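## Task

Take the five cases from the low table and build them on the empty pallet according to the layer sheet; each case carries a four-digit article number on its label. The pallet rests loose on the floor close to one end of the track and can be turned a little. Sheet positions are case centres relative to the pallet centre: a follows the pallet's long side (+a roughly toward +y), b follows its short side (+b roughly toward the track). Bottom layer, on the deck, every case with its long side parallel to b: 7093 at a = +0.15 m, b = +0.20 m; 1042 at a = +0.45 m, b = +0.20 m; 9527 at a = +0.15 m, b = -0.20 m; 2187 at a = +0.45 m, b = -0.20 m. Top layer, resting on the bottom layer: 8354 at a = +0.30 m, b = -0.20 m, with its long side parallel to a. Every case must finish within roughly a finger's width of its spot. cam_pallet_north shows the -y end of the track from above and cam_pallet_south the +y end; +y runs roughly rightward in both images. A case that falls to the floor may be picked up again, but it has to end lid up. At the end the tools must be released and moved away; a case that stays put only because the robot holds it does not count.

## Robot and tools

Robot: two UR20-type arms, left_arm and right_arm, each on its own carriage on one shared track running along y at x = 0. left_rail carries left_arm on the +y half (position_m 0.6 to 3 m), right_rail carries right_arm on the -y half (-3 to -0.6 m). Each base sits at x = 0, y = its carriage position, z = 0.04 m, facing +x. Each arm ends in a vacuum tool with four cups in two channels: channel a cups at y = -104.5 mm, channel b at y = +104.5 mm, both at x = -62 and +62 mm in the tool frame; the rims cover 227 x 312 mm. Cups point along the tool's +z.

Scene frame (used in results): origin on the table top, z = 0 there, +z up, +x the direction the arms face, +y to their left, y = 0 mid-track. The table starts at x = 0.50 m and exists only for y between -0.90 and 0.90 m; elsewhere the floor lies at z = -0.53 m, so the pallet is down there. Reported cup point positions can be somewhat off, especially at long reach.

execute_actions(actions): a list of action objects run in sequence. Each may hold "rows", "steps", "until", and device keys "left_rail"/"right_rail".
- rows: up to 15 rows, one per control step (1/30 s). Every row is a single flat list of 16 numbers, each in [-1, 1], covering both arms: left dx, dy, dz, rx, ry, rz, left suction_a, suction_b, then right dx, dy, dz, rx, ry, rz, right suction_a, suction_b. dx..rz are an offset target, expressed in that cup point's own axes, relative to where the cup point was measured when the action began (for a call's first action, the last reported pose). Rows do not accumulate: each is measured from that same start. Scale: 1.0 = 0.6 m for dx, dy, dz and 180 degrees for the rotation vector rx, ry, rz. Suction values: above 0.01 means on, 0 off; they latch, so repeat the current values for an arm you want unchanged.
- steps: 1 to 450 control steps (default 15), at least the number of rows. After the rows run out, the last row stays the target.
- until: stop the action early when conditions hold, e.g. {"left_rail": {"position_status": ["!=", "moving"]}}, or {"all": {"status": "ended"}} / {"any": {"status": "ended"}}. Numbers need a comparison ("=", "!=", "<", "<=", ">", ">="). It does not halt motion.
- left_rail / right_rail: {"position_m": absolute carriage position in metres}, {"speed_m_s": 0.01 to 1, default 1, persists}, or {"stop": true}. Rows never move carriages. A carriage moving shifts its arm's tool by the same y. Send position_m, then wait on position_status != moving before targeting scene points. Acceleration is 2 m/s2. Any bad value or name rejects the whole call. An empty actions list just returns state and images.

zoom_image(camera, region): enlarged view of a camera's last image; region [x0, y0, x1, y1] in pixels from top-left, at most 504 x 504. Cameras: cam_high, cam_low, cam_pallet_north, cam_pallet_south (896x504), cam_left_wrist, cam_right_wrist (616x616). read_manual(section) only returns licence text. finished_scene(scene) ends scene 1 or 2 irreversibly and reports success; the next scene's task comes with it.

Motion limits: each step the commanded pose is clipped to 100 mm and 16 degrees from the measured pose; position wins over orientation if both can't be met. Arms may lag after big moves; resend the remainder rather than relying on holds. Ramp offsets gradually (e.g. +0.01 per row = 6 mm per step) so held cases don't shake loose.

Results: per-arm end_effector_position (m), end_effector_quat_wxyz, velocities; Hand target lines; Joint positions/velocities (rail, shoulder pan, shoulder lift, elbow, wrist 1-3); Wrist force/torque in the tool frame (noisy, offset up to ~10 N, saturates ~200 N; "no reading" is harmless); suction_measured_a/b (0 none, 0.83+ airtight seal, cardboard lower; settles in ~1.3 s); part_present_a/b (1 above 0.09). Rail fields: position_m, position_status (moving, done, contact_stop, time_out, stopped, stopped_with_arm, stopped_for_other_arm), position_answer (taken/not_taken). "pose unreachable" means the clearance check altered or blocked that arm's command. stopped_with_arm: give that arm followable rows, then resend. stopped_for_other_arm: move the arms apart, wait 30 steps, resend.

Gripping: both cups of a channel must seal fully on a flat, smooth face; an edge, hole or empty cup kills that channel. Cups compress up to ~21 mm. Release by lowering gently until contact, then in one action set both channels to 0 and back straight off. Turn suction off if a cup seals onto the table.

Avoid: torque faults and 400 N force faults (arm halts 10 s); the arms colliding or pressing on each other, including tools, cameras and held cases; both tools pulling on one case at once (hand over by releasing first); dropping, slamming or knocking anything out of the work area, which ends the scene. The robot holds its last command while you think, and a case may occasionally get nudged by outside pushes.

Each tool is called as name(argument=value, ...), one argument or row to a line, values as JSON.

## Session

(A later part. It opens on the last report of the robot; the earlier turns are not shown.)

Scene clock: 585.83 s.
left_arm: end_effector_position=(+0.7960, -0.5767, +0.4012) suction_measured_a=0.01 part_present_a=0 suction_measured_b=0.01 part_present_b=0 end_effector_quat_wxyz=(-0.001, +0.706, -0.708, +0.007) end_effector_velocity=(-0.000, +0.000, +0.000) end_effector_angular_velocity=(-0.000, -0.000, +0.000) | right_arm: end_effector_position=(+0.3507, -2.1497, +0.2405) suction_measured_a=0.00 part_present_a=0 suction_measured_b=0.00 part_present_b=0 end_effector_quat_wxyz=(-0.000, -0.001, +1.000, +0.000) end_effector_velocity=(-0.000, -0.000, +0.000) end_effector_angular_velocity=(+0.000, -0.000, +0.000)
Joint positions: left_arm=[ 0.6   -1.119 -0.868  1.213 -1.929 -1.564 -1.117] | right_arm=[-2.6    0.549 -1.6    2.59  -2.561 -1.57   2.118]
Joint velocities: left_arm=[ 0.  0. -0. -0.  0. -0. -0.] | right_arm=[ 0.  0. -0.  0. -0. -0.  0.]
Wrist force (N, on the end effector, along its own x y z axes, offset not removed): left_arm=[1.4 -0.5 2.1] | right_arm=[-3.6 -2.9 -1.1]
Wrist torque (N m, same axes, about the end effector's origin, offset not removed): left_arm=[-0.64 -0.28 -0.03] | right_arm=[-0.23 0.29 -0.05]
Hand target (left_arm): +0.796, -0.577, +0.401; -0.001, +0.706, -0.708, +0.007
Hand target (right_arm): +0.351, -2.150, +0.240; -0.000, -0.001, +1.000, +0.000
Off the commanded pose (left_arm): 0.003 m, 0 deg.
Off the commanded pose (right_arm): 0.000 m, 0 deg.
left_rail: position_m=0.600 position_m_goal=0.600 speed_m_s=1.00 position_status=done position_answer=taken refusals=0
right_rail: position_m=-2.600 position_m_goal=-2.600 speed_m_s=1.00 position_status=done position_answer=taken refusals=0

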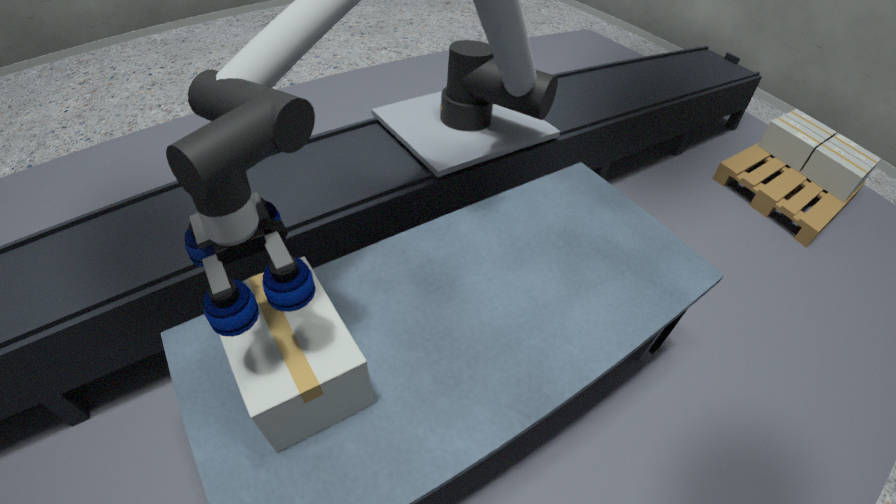

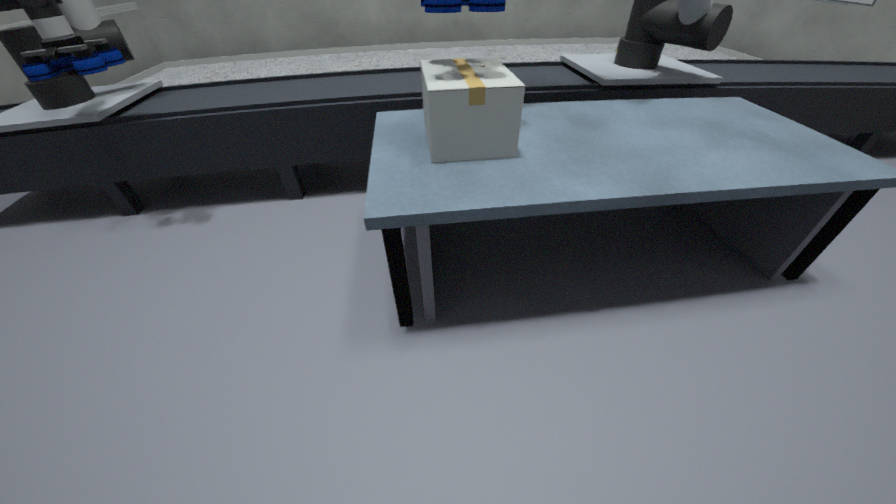

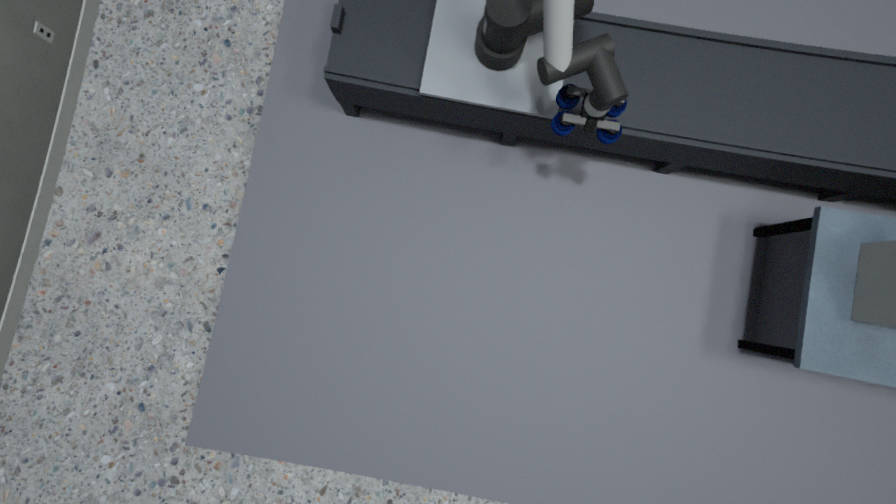

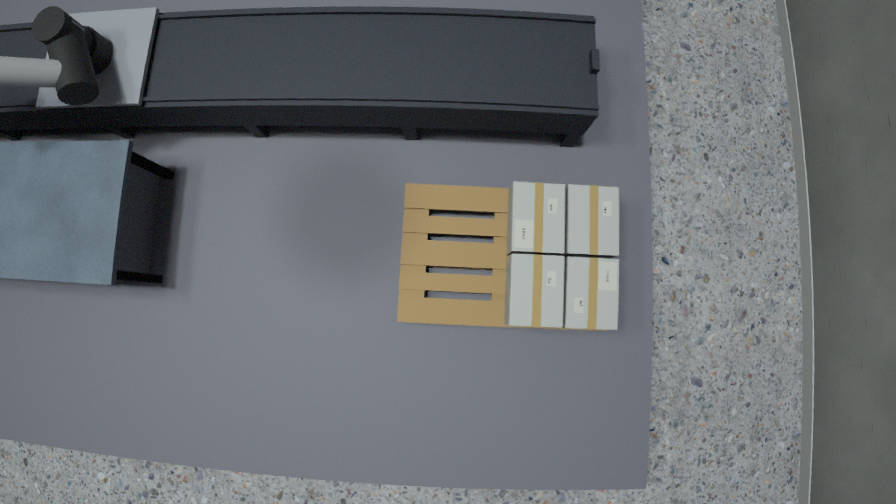

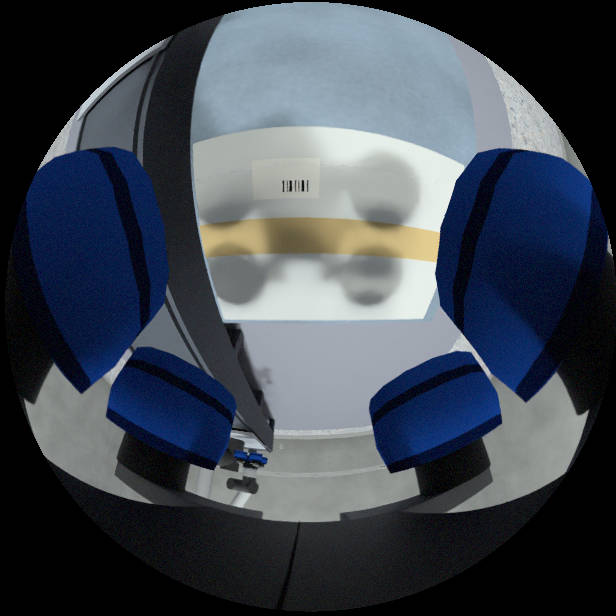

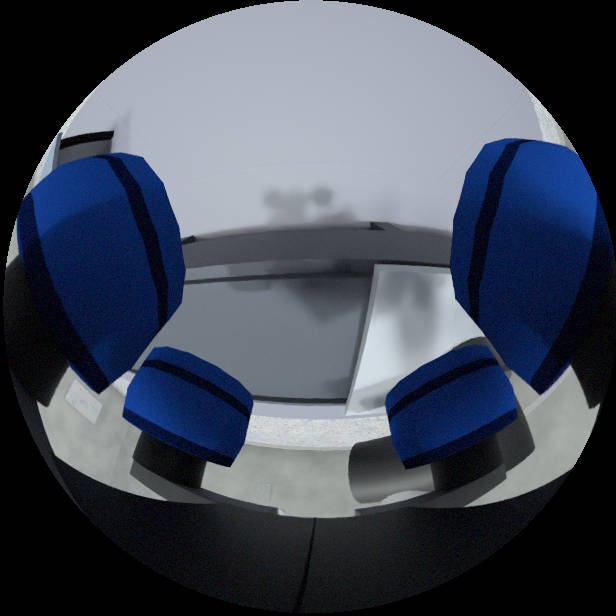

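execute_actions(
  actions=[
    {"rows":[[-0.006,-0.01,0.03,0,0,0,0,0,0,0,0,0,0,0,0,0],[-0.014,-0.022,0.08,0,0,0,0,0,0,0,0,0,0,0,0,0],[-0.028,-0.045,0.23,0,0,0,0,0,0,0,0,0,0,0,0,0]],"steps":13},
  ],
)

execute_actions(
  actions=[],
)

Scene clock: 592.87 s.
left_arm: end_effector_position=(+0.8208, -0.5606, +0.2775) suction_measured_a=0.01 part_present_a=0 suction_measured_b=0.01 part_present_b=0 end_effector_quat_wxyz=(-0.002, +0.706, -0.708, +0.006) end_effector_velocity=(+0.031, -0.000, -0.120) end_effector_angular_velocity=(-0.017, -0.008, -0.001) | right_arm: end_effector_position=(+0.3507, -2.1497, +0.2405) suction_measured_a=0.00 part_present_a=0 suction_measured_b=0.00 part_present_b=0 end_effector_quat_wxyz=(-0.000, -0.001, +1.000, +0.000) end_effector_velocity=(-0.000, +0.000, +0.000) end_effector_angular_velocity=(+0.000, -0.000, -0.000)
Joint positions: left_arm=[ 0.6   -1.098 -0.806  1.282 -2.057 -1.564 -1.096] | right_arm=[-2.6    0.549 -1.6    2.59  -2.561 -1.57   2.118]
Joint velocities: left_arm=[ 0.     0.02   0.082  0.033 -0.133 -0.001  0.021] | right_arm=[ 0.  0. -0.  0. -0. -0.  0.]
Wrist force (N, on the end effector, along its own x y z axes, offset not removed): left_arm=[-0.5 -1.0 2.8] | right_arm=[-2.6 -1.5 2.2]
Wrist torque (N m, same axes, about the end effector's origin, offset not removed): left_arm=[-0.65 0.13 -0.17] | right_arm=[-0.04 0.35 0.01]
Hand target (left_arm): +0.825, -0.561, +0.263; -0.001, +0.706, -0.708, +0.007
Hand target (right_arm): +0.351, -2.150, +0.240; -0.000, -0.001, +1.000, +0.000
Off the commanded pose (left_arm): 0.015 m, 0 deg.
Off the commanded pose (right_arm): 0.000 m, 0 deg.
left_rail: position_m=0.600 position_m_goal=0.600 speed_m_s=1.00 position_status=done position_answer=taken refusals=0
right_rail: position_m=-2.600 position_m_goal=-2.600 speed_m_s=1.00 position_status=done position_answer=taken refusals=0

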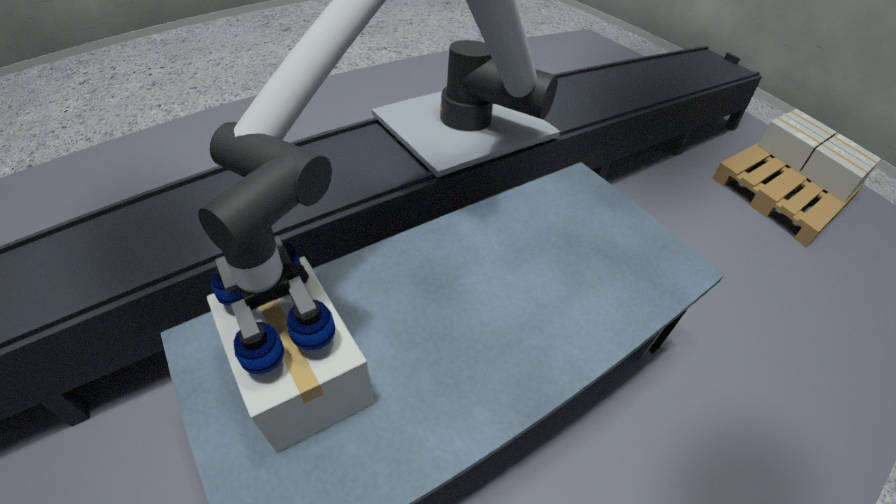

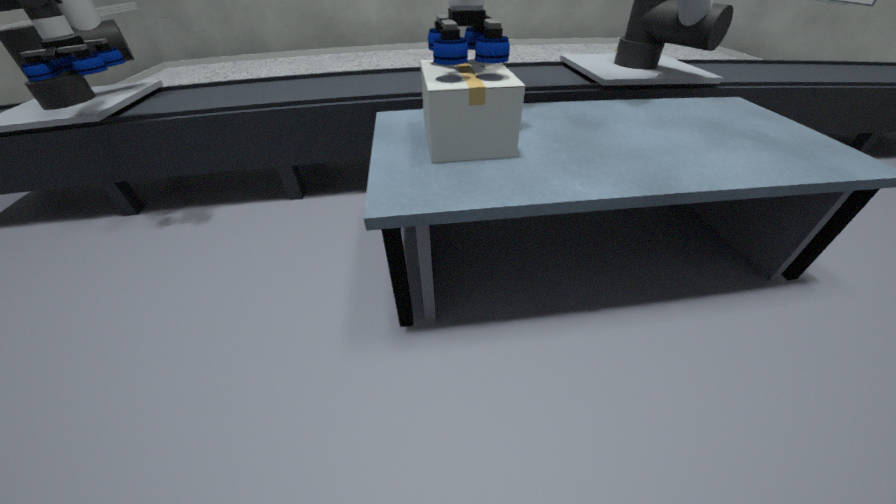

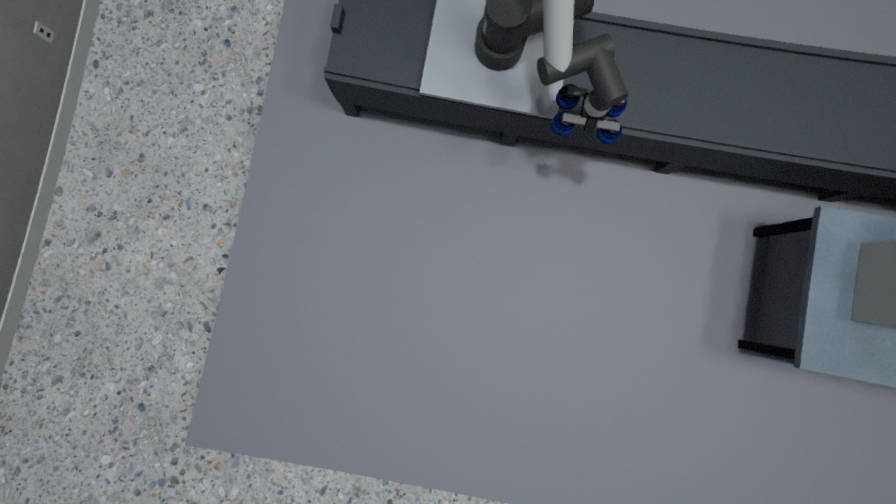

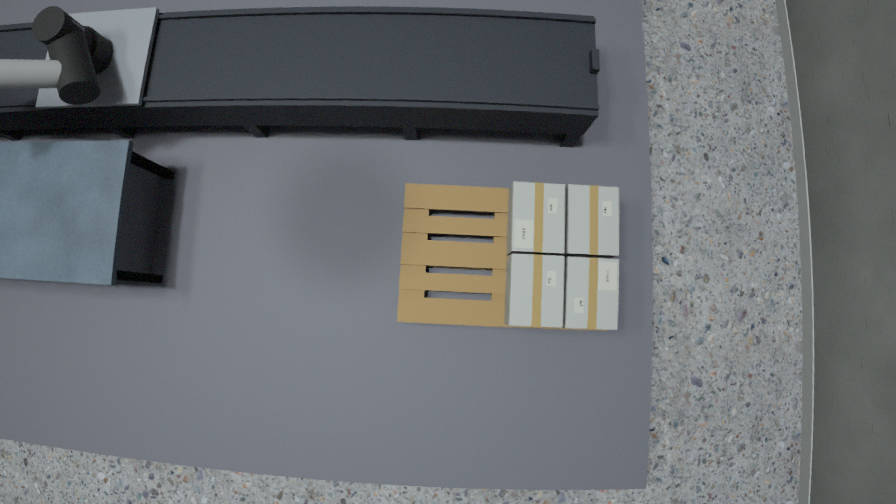

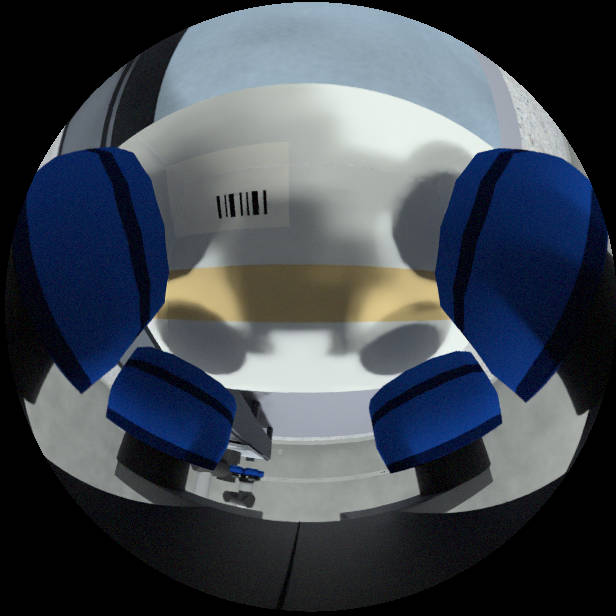

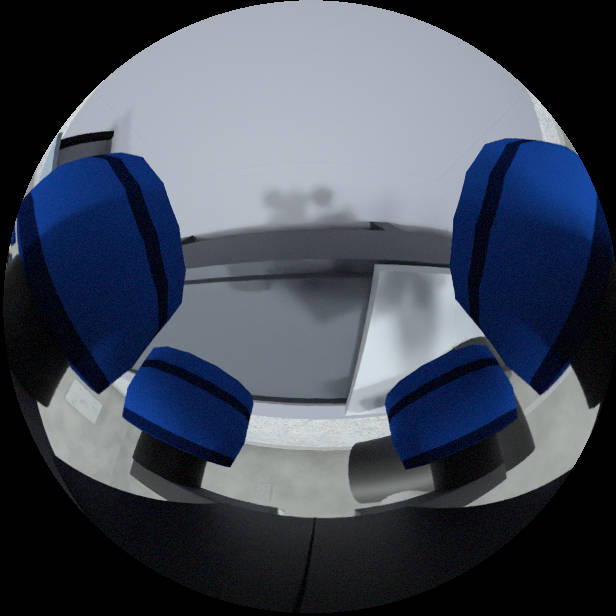

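Scene clock: 592.87 s.
left_arm: end_effector_position=(+0.8208, -0.5606, +0.2775) suction_measured_a=0.01 part_present_a=0 suction_measured_b=0.01 part_present_b=0 end_effector_quat_wxyz=(-0.002, +0.706, -0.708, +0.006) end_effector_velocity=(+0.031, -0.000, -0.120) end_effector_angular_velocity=(-0.017, -0.008, -0.001) | right_arm: end_effector_position=(+0.3507, -2.1497, +0.2405) suction_measured_a=0.00 part_present_a=0 suction_measured_b=0.00 part_present_b=0 end_effector_quat_wxyz=(-0.000, -0.001, +1.000, +0.000) end_effector_velocity=(-0.000, +0.000, +0.000) end_effector_angular_velocity=(+0.000, -0.000, -0.000)
Joint positions: left_arm=[ 0.6   -1.098 -0.806  1.282 -2.057 -1.564 -1.096] | right_arm=[-2.6    0.549 -1.6    2.59  -2.561 -1.57   2.118]
Joint velocities: left_arm=[ 0.     0.02   0.082  0.033 -0.133 -0.001  0.021] | right_arm=[ 0.  0. -0.  0. -0. -0.  0.]
Wrist force (N, on the end effector, along its own x y z axes, offset not removed): left_arm=[-0.5 -1.0 2.8] | right_arm=[-2.6 -1.5 2.2]
Wrist torque (N m, same axes, about the end effector's origin, offset not removed): left_arm=[-0.65 0.13 -0.17] | right_arm=[-0.04 0.35 0.01]
Hand target (left_arm): +0.825, -0.561, +0.263; -0.001, +0.706, -0.708, +0.007
Hand target (right_arm): +0.351, -2.150, +0.240; -0.000, -0.001, +1.000, +0.000
Off the commanded pose (left_arm): 0.015 m, 0 deg.
Off the commanded pose (right_arm): 0.000 m, 0 deg.
left_rail: position_m=0.600 position_m_goal=0.600 speed_m_s=1.00 position_status=done position_answer=taken refusals=0
right_rail: position_m=-2.600 position_m_goal=-2.600 speed_m_s=1.00 position_status=done position_answer=taken refusals=0

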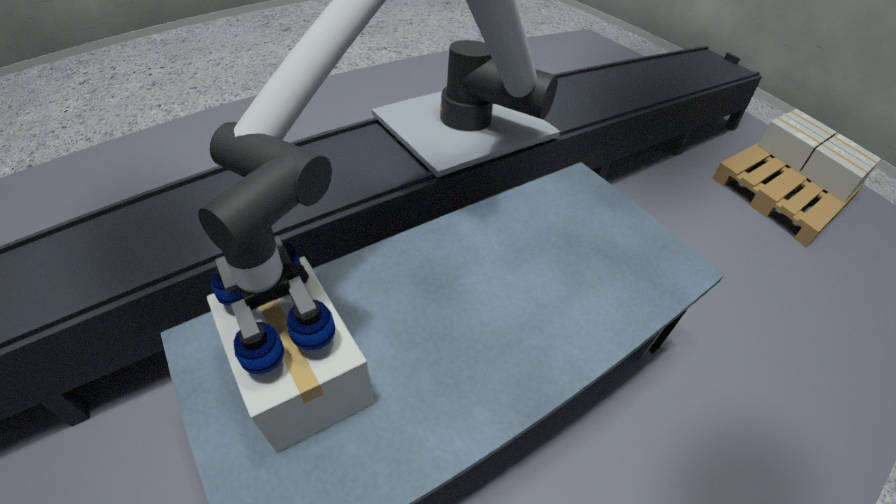

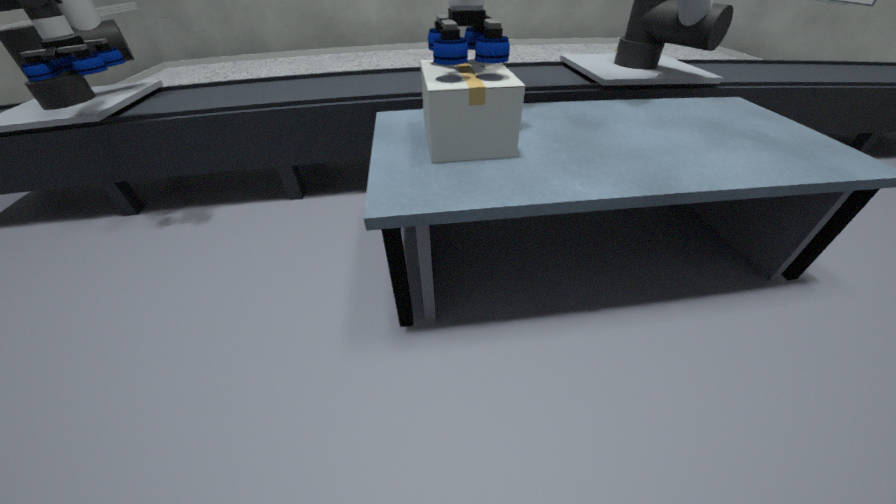

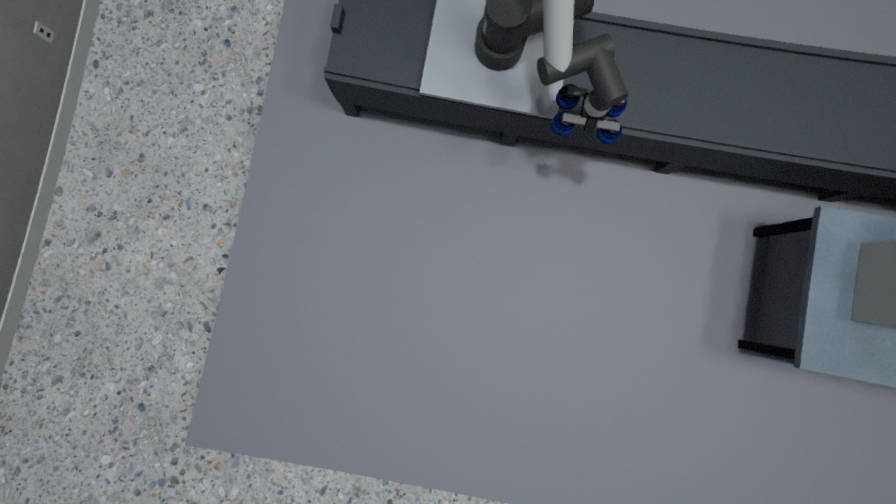

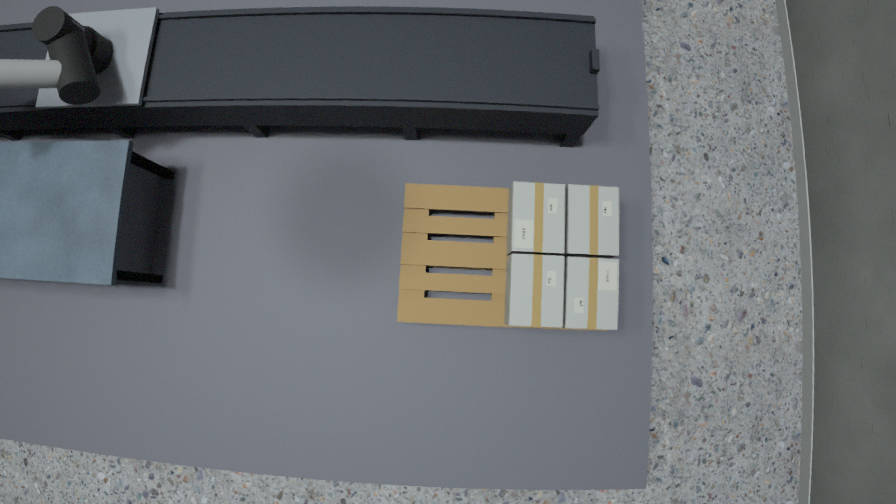

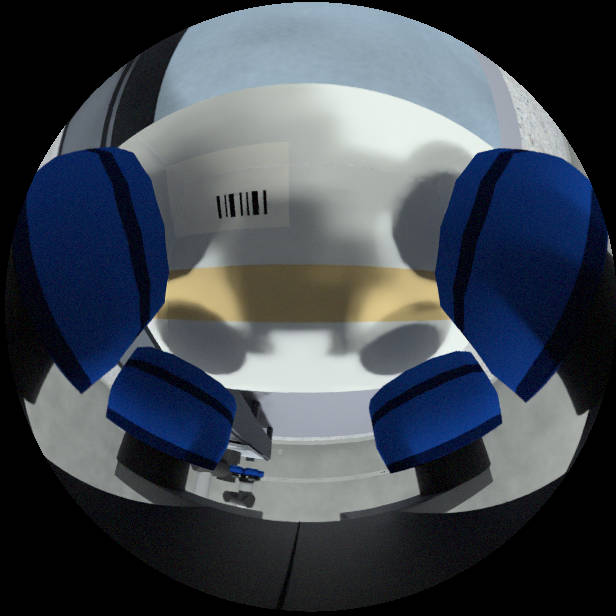

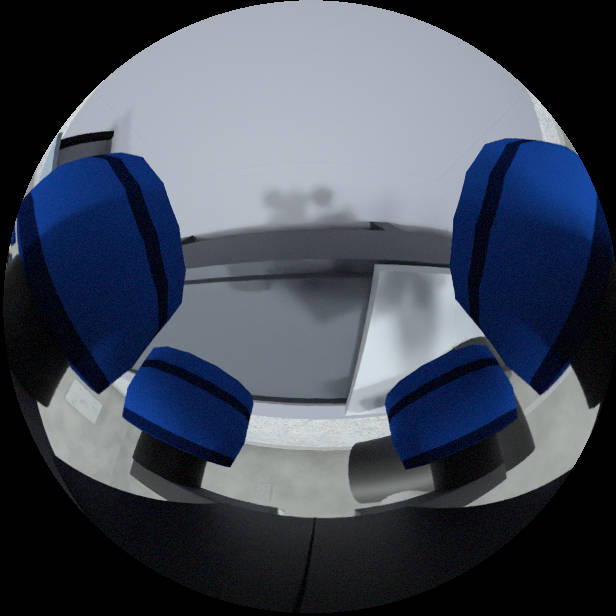

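execute_actions(
  actions=[],
)

zoom_image(
  camera="cam_high",
  region=[180, 220, 420, 460],
)

Scene clock: 594.43 s.
left_arm: end_effector_position=(+0.8247, -0.5609, +0.2635) suction_measured_a=0.01 part_present_a=0 suction_measured_b=0.01 part_present_b=0 end_effector_quat_wxyz=(-0.001, +0.706, -0.708, +0.007) end_effector_velocity=(-0.000, +0.000, -0.000) end_effector_angular_velocity=(+0.000, +0.000, -0.000) | right_arm: end_effector_position=(+0.3507, -2.1497, +0.2405) suction_measured_a=0.00 part_present_a=0 suction_measured_b=0.00 part_present_b=0 end_effector_quat_wxyz=(-0.000, -0.001, +1.000, +0.000) end_effector_velocity=(+0.000, -0.000, -0.000) end_effector_angular_velocity=(-0.000, +0.000, -0.000)
Joint positions: left_arm=[ 0.6   -1.096 -0.796  1.285 -2.073 -1.564 -1.093] | right_arm=[-2.6    0.549 -1.6    2.59  -2.561 -1.57   2.118]
Joint velocities: left_arm=[ 0. -0.  0.  0. -0.  0. -0.] | right_arm=[ 0. -0.  0. -0.  0. -0. -0.]
Wrist force (N, on the end effector, along its own x y z axes, offset not removed): left_arm=[-0.5 2.7 5.4] | right_arm=[-3.6 0.5 -1.5]
Wrist torque (N m, same axes, about the end effector's origin, offset not removed): left_arm=[-0.12 0.21 -0.06] | right_arm=[0.22 0.35 -0.06]
Hand target (left_arm): +0.825, -0.561, +0.263; -0.001, +0.706, -0.708, +0.007
Hand target (right_arm): +0.351, -2.150, +0.240; -0.000, -0.001, +1.000, +0.000
Off the commanded pose (left_arm): 0.000 m, 0 deg.
Off the commanded pose (right_arm): 0.000 m, 0 deg.
left_rail: position_m=0.600 position_m_goal=0.600 speed_m_s=1.00 position_status=done position_answer=taken refusals=0
right_rail: position_m=-2.600 position_m_goal=-2.600 speed_m_s=1.00 position_status=done position_answer=taken refusals=0

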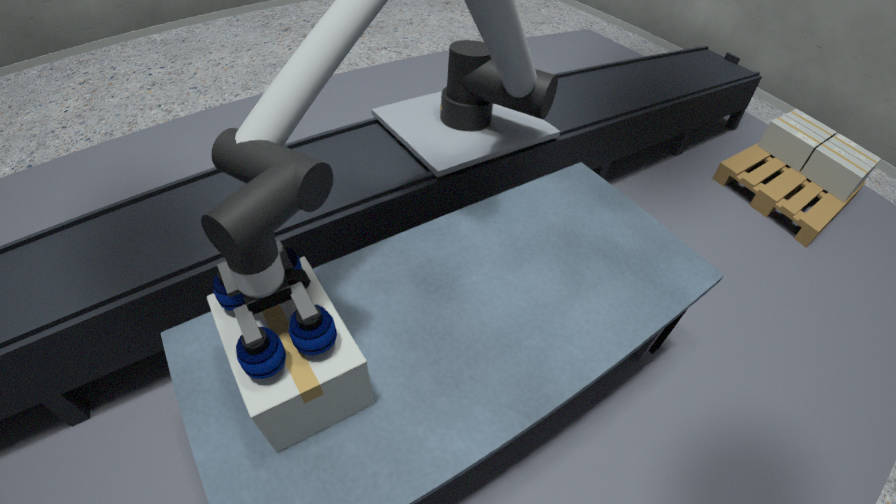

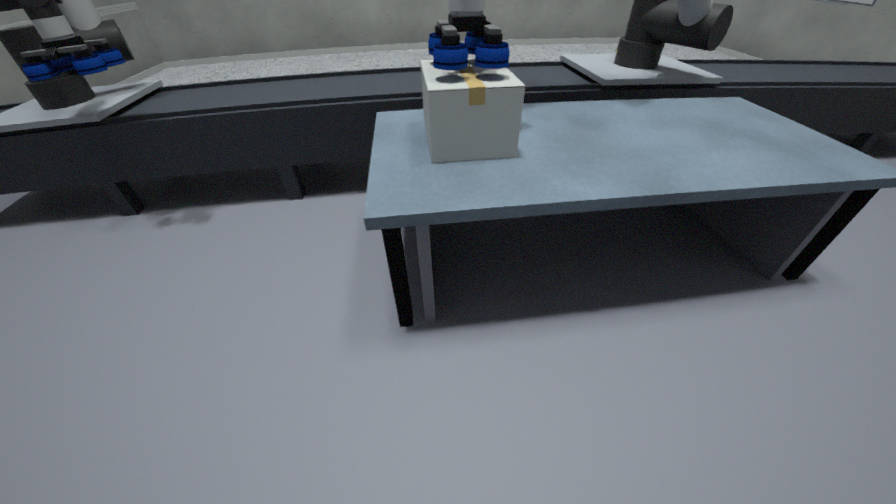

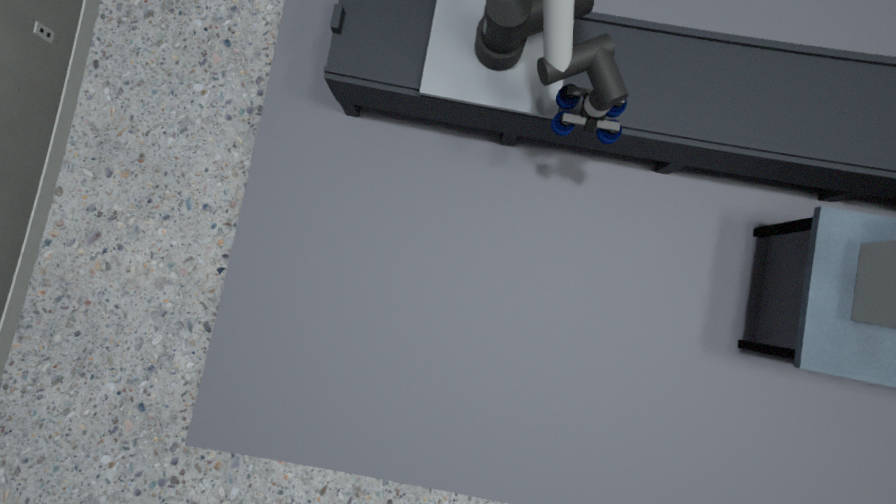

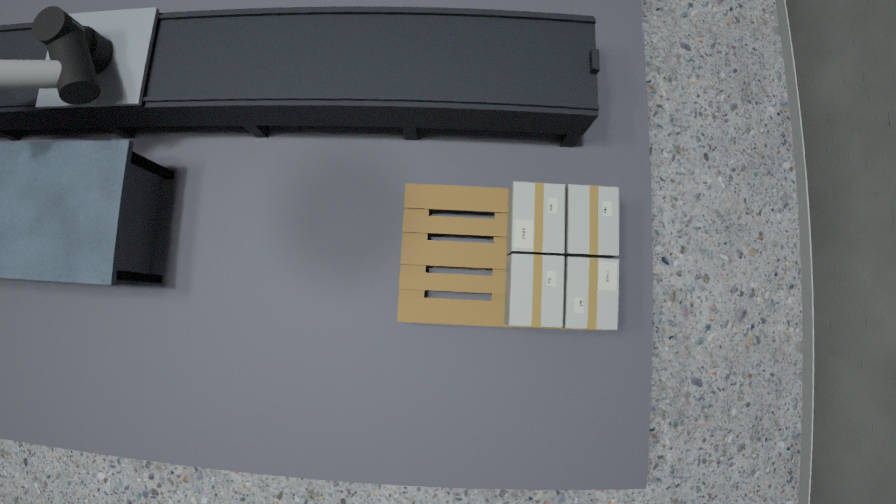

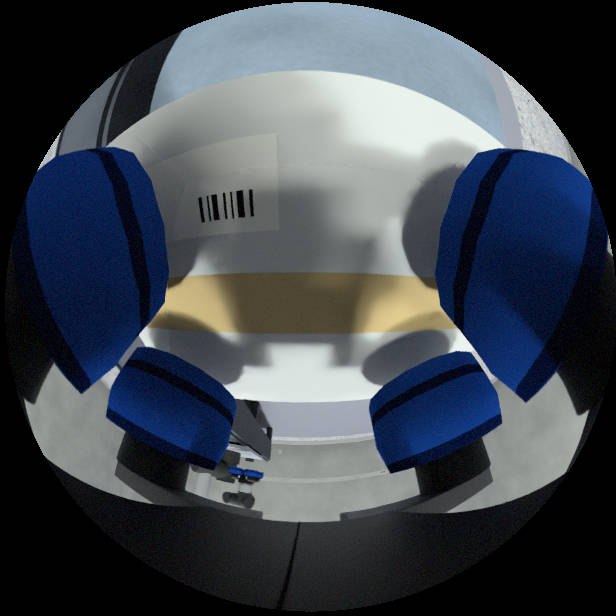

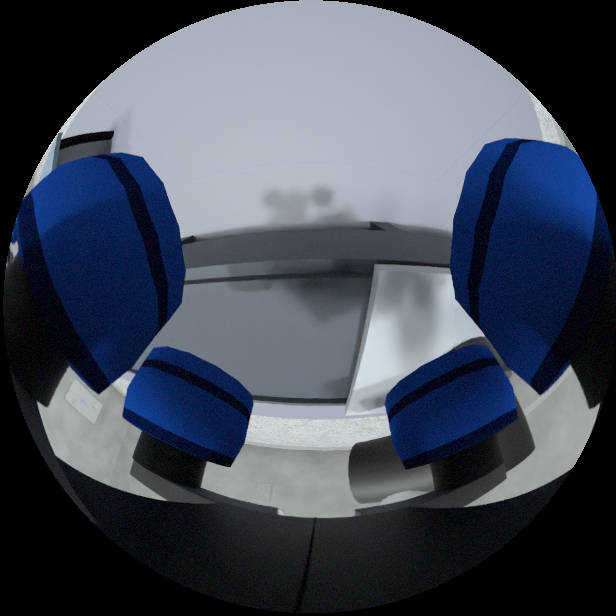

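Region (180, 220, 420, 460) of cam_high's 896x504 image, scaled by 2.100, with more detail than that image has.

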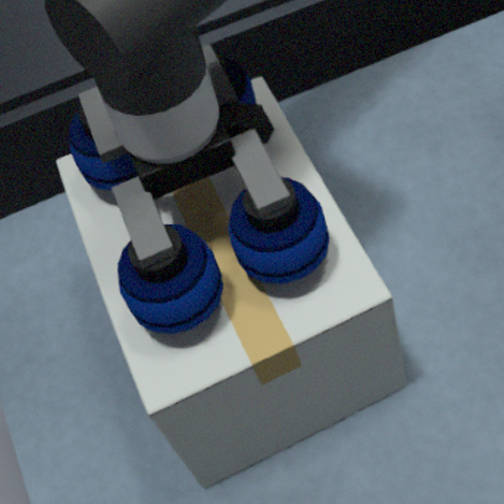

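execute_actions(
  actions=[
    {"rows":[[0,0,0.008,0,0,0,1,1,0,0,0,0,0,0,0,0],[0,0,0.018,0,0,0,1,1,0,0,0,0,0,0,0,0],[0,0,0.028,0,0,0,1,1,0,0,0,0,0,0,0,0],[0,0,0.038,0,0,0,1,1,0,0,0,0,0,0,0,0],[0,0,0.046,0,0,0,1,1,0,0,0,0,0,0,0,0],[0,0,0.052,0,0,0,1,1,0,0,0,0,0,0,0,0],[0,0,0.056,0,0,0,1,1,0,0,0,0,0,0,0,0],[0,0,0.058,0,0,0,1,1,0,0,0,0,0,0,0,0]],"steps":12},
  ],
)

Scene clock: 606.03 s.
left_arm: end_effector_position=(+0.8249, -0.5610, +0.2339) suction_measured_a=0.01 part_present_a=0 suction_measured_b=0.01 part_present_b=0 end_effector_quat_wxyz=(-0.001, +0.706, -0.708, +0.007) end_effector_velocity=(+0.001, -0.001, -0.045) end_effector_angular_velocity=(-0.001, -0.000, +0.000) | right_arm: end_effector_position=(+0.3507, -2.1497, +0.2405) suction_measured_a=0.00 part_present_a=0 suction_measured_b=0.00 part_present_b=0 end_effector_quat_wxyz=(-0.000, -0.001, +1.000, +0.000) end_effector_velocity=(-0.000, +0.000, +0.000) end_effector_angular_velocity=(+0.000, -0.000, +0.000)
Joint positions: left_arm=[ 0.6   -1.096 -0.778  1.297 -2.102 -1.564 -1.093] | right_arm=[-2.6    0.549 -1.6    2.59  -2.561 -1.57   2.118]
Joint velocities: left_arm=[ 0.     0.     0.029  0.015 -0.045 -0.     0.   ] | right_arm=[ 0.  0. -0. -0.  0.  0. -0.]
Wrist force (N, on the end effector, along its own x y z axes, offset not removed): left_arm=[3.0 0.2 0.7] | right_arm=[-1.3 -3.5 -4.2]
Wrist torque (N m, same axes, about the end effector's origin, offset not removed): left_arm=[-0.52 -0.40 -0.20] | right_arm=[-0.33 0.09 -0.05]
Hand target (left_arm): +0.825, -0.561, +0.229; -0.001, +0.706, -0.708, +0.007
Hand target (right_arm): +0.351, -2.150, +0.240; -0.000, -0.001, +1.000, +0.000
Off the commanded pose (left_arm): 0.005 m, 0 deg.
Off the commanded pose (right_arm): 0.000 m, 0 deg.
left_rail: position_m=0.600 position_m_goal=0.600 speed_m_s=1.00 position_status=done position_answer=taken refusals=0
right_rail: position_m=-2.600 position_m_goal=-2.600 speed_m_s=1.00 position_status=done position_answer=taken refusals=0

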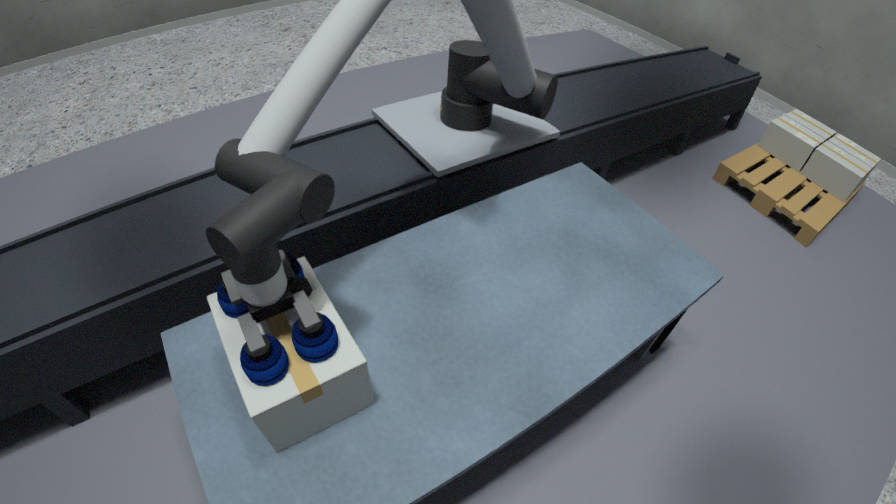

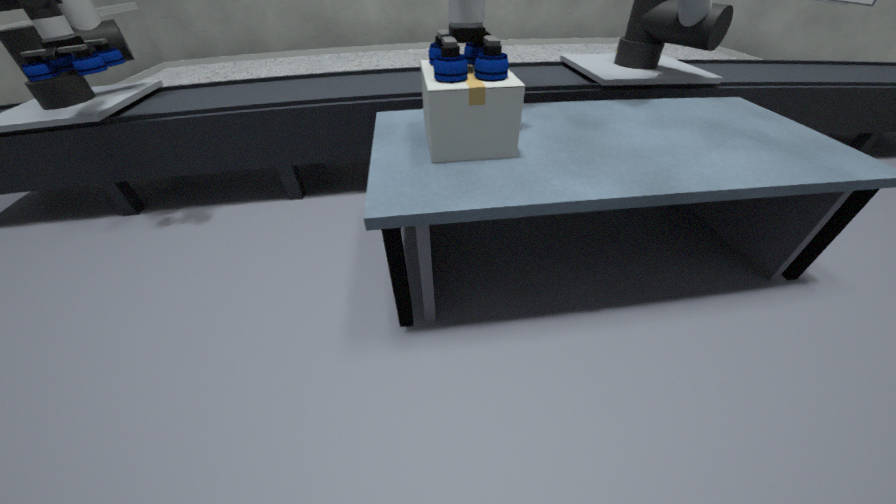

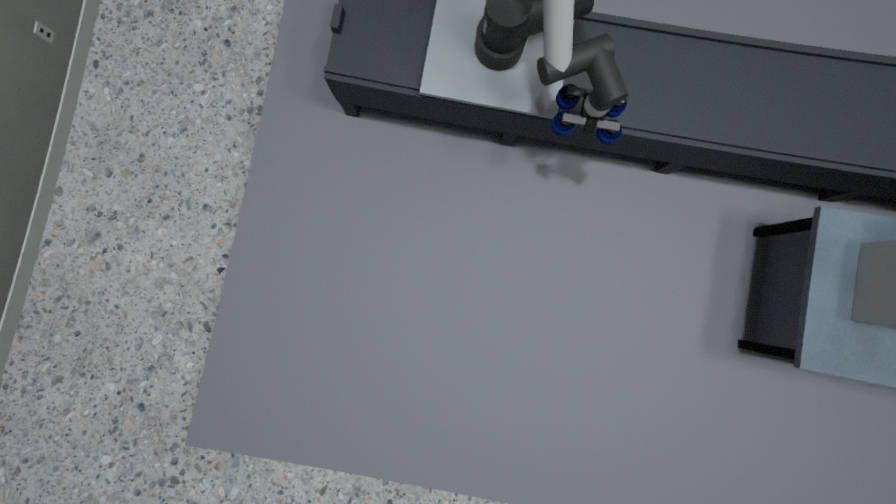

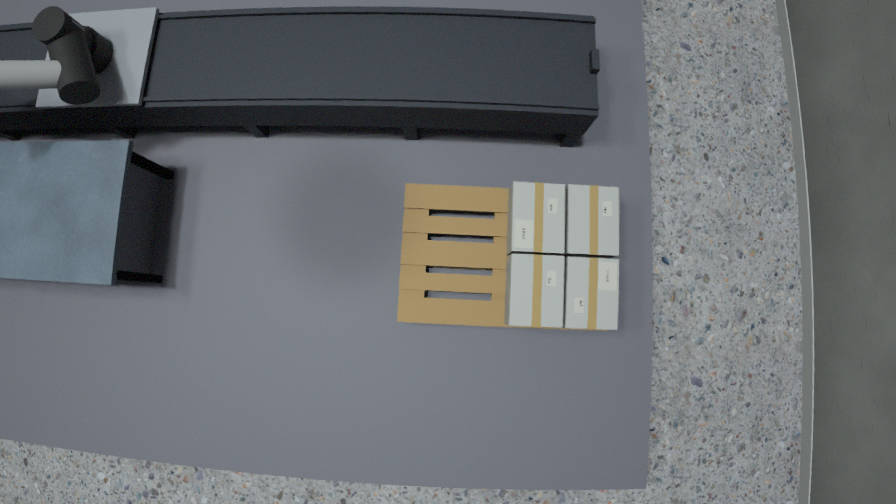

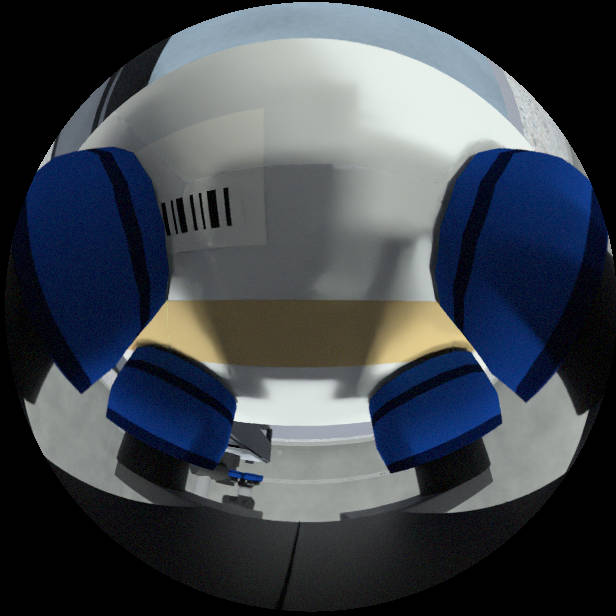

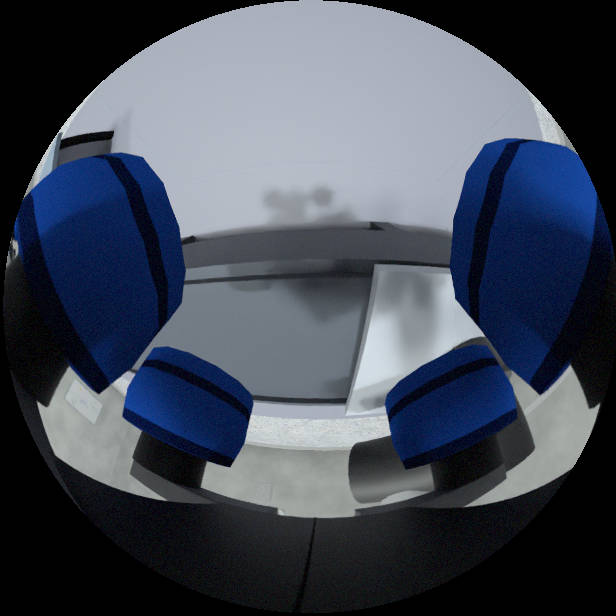

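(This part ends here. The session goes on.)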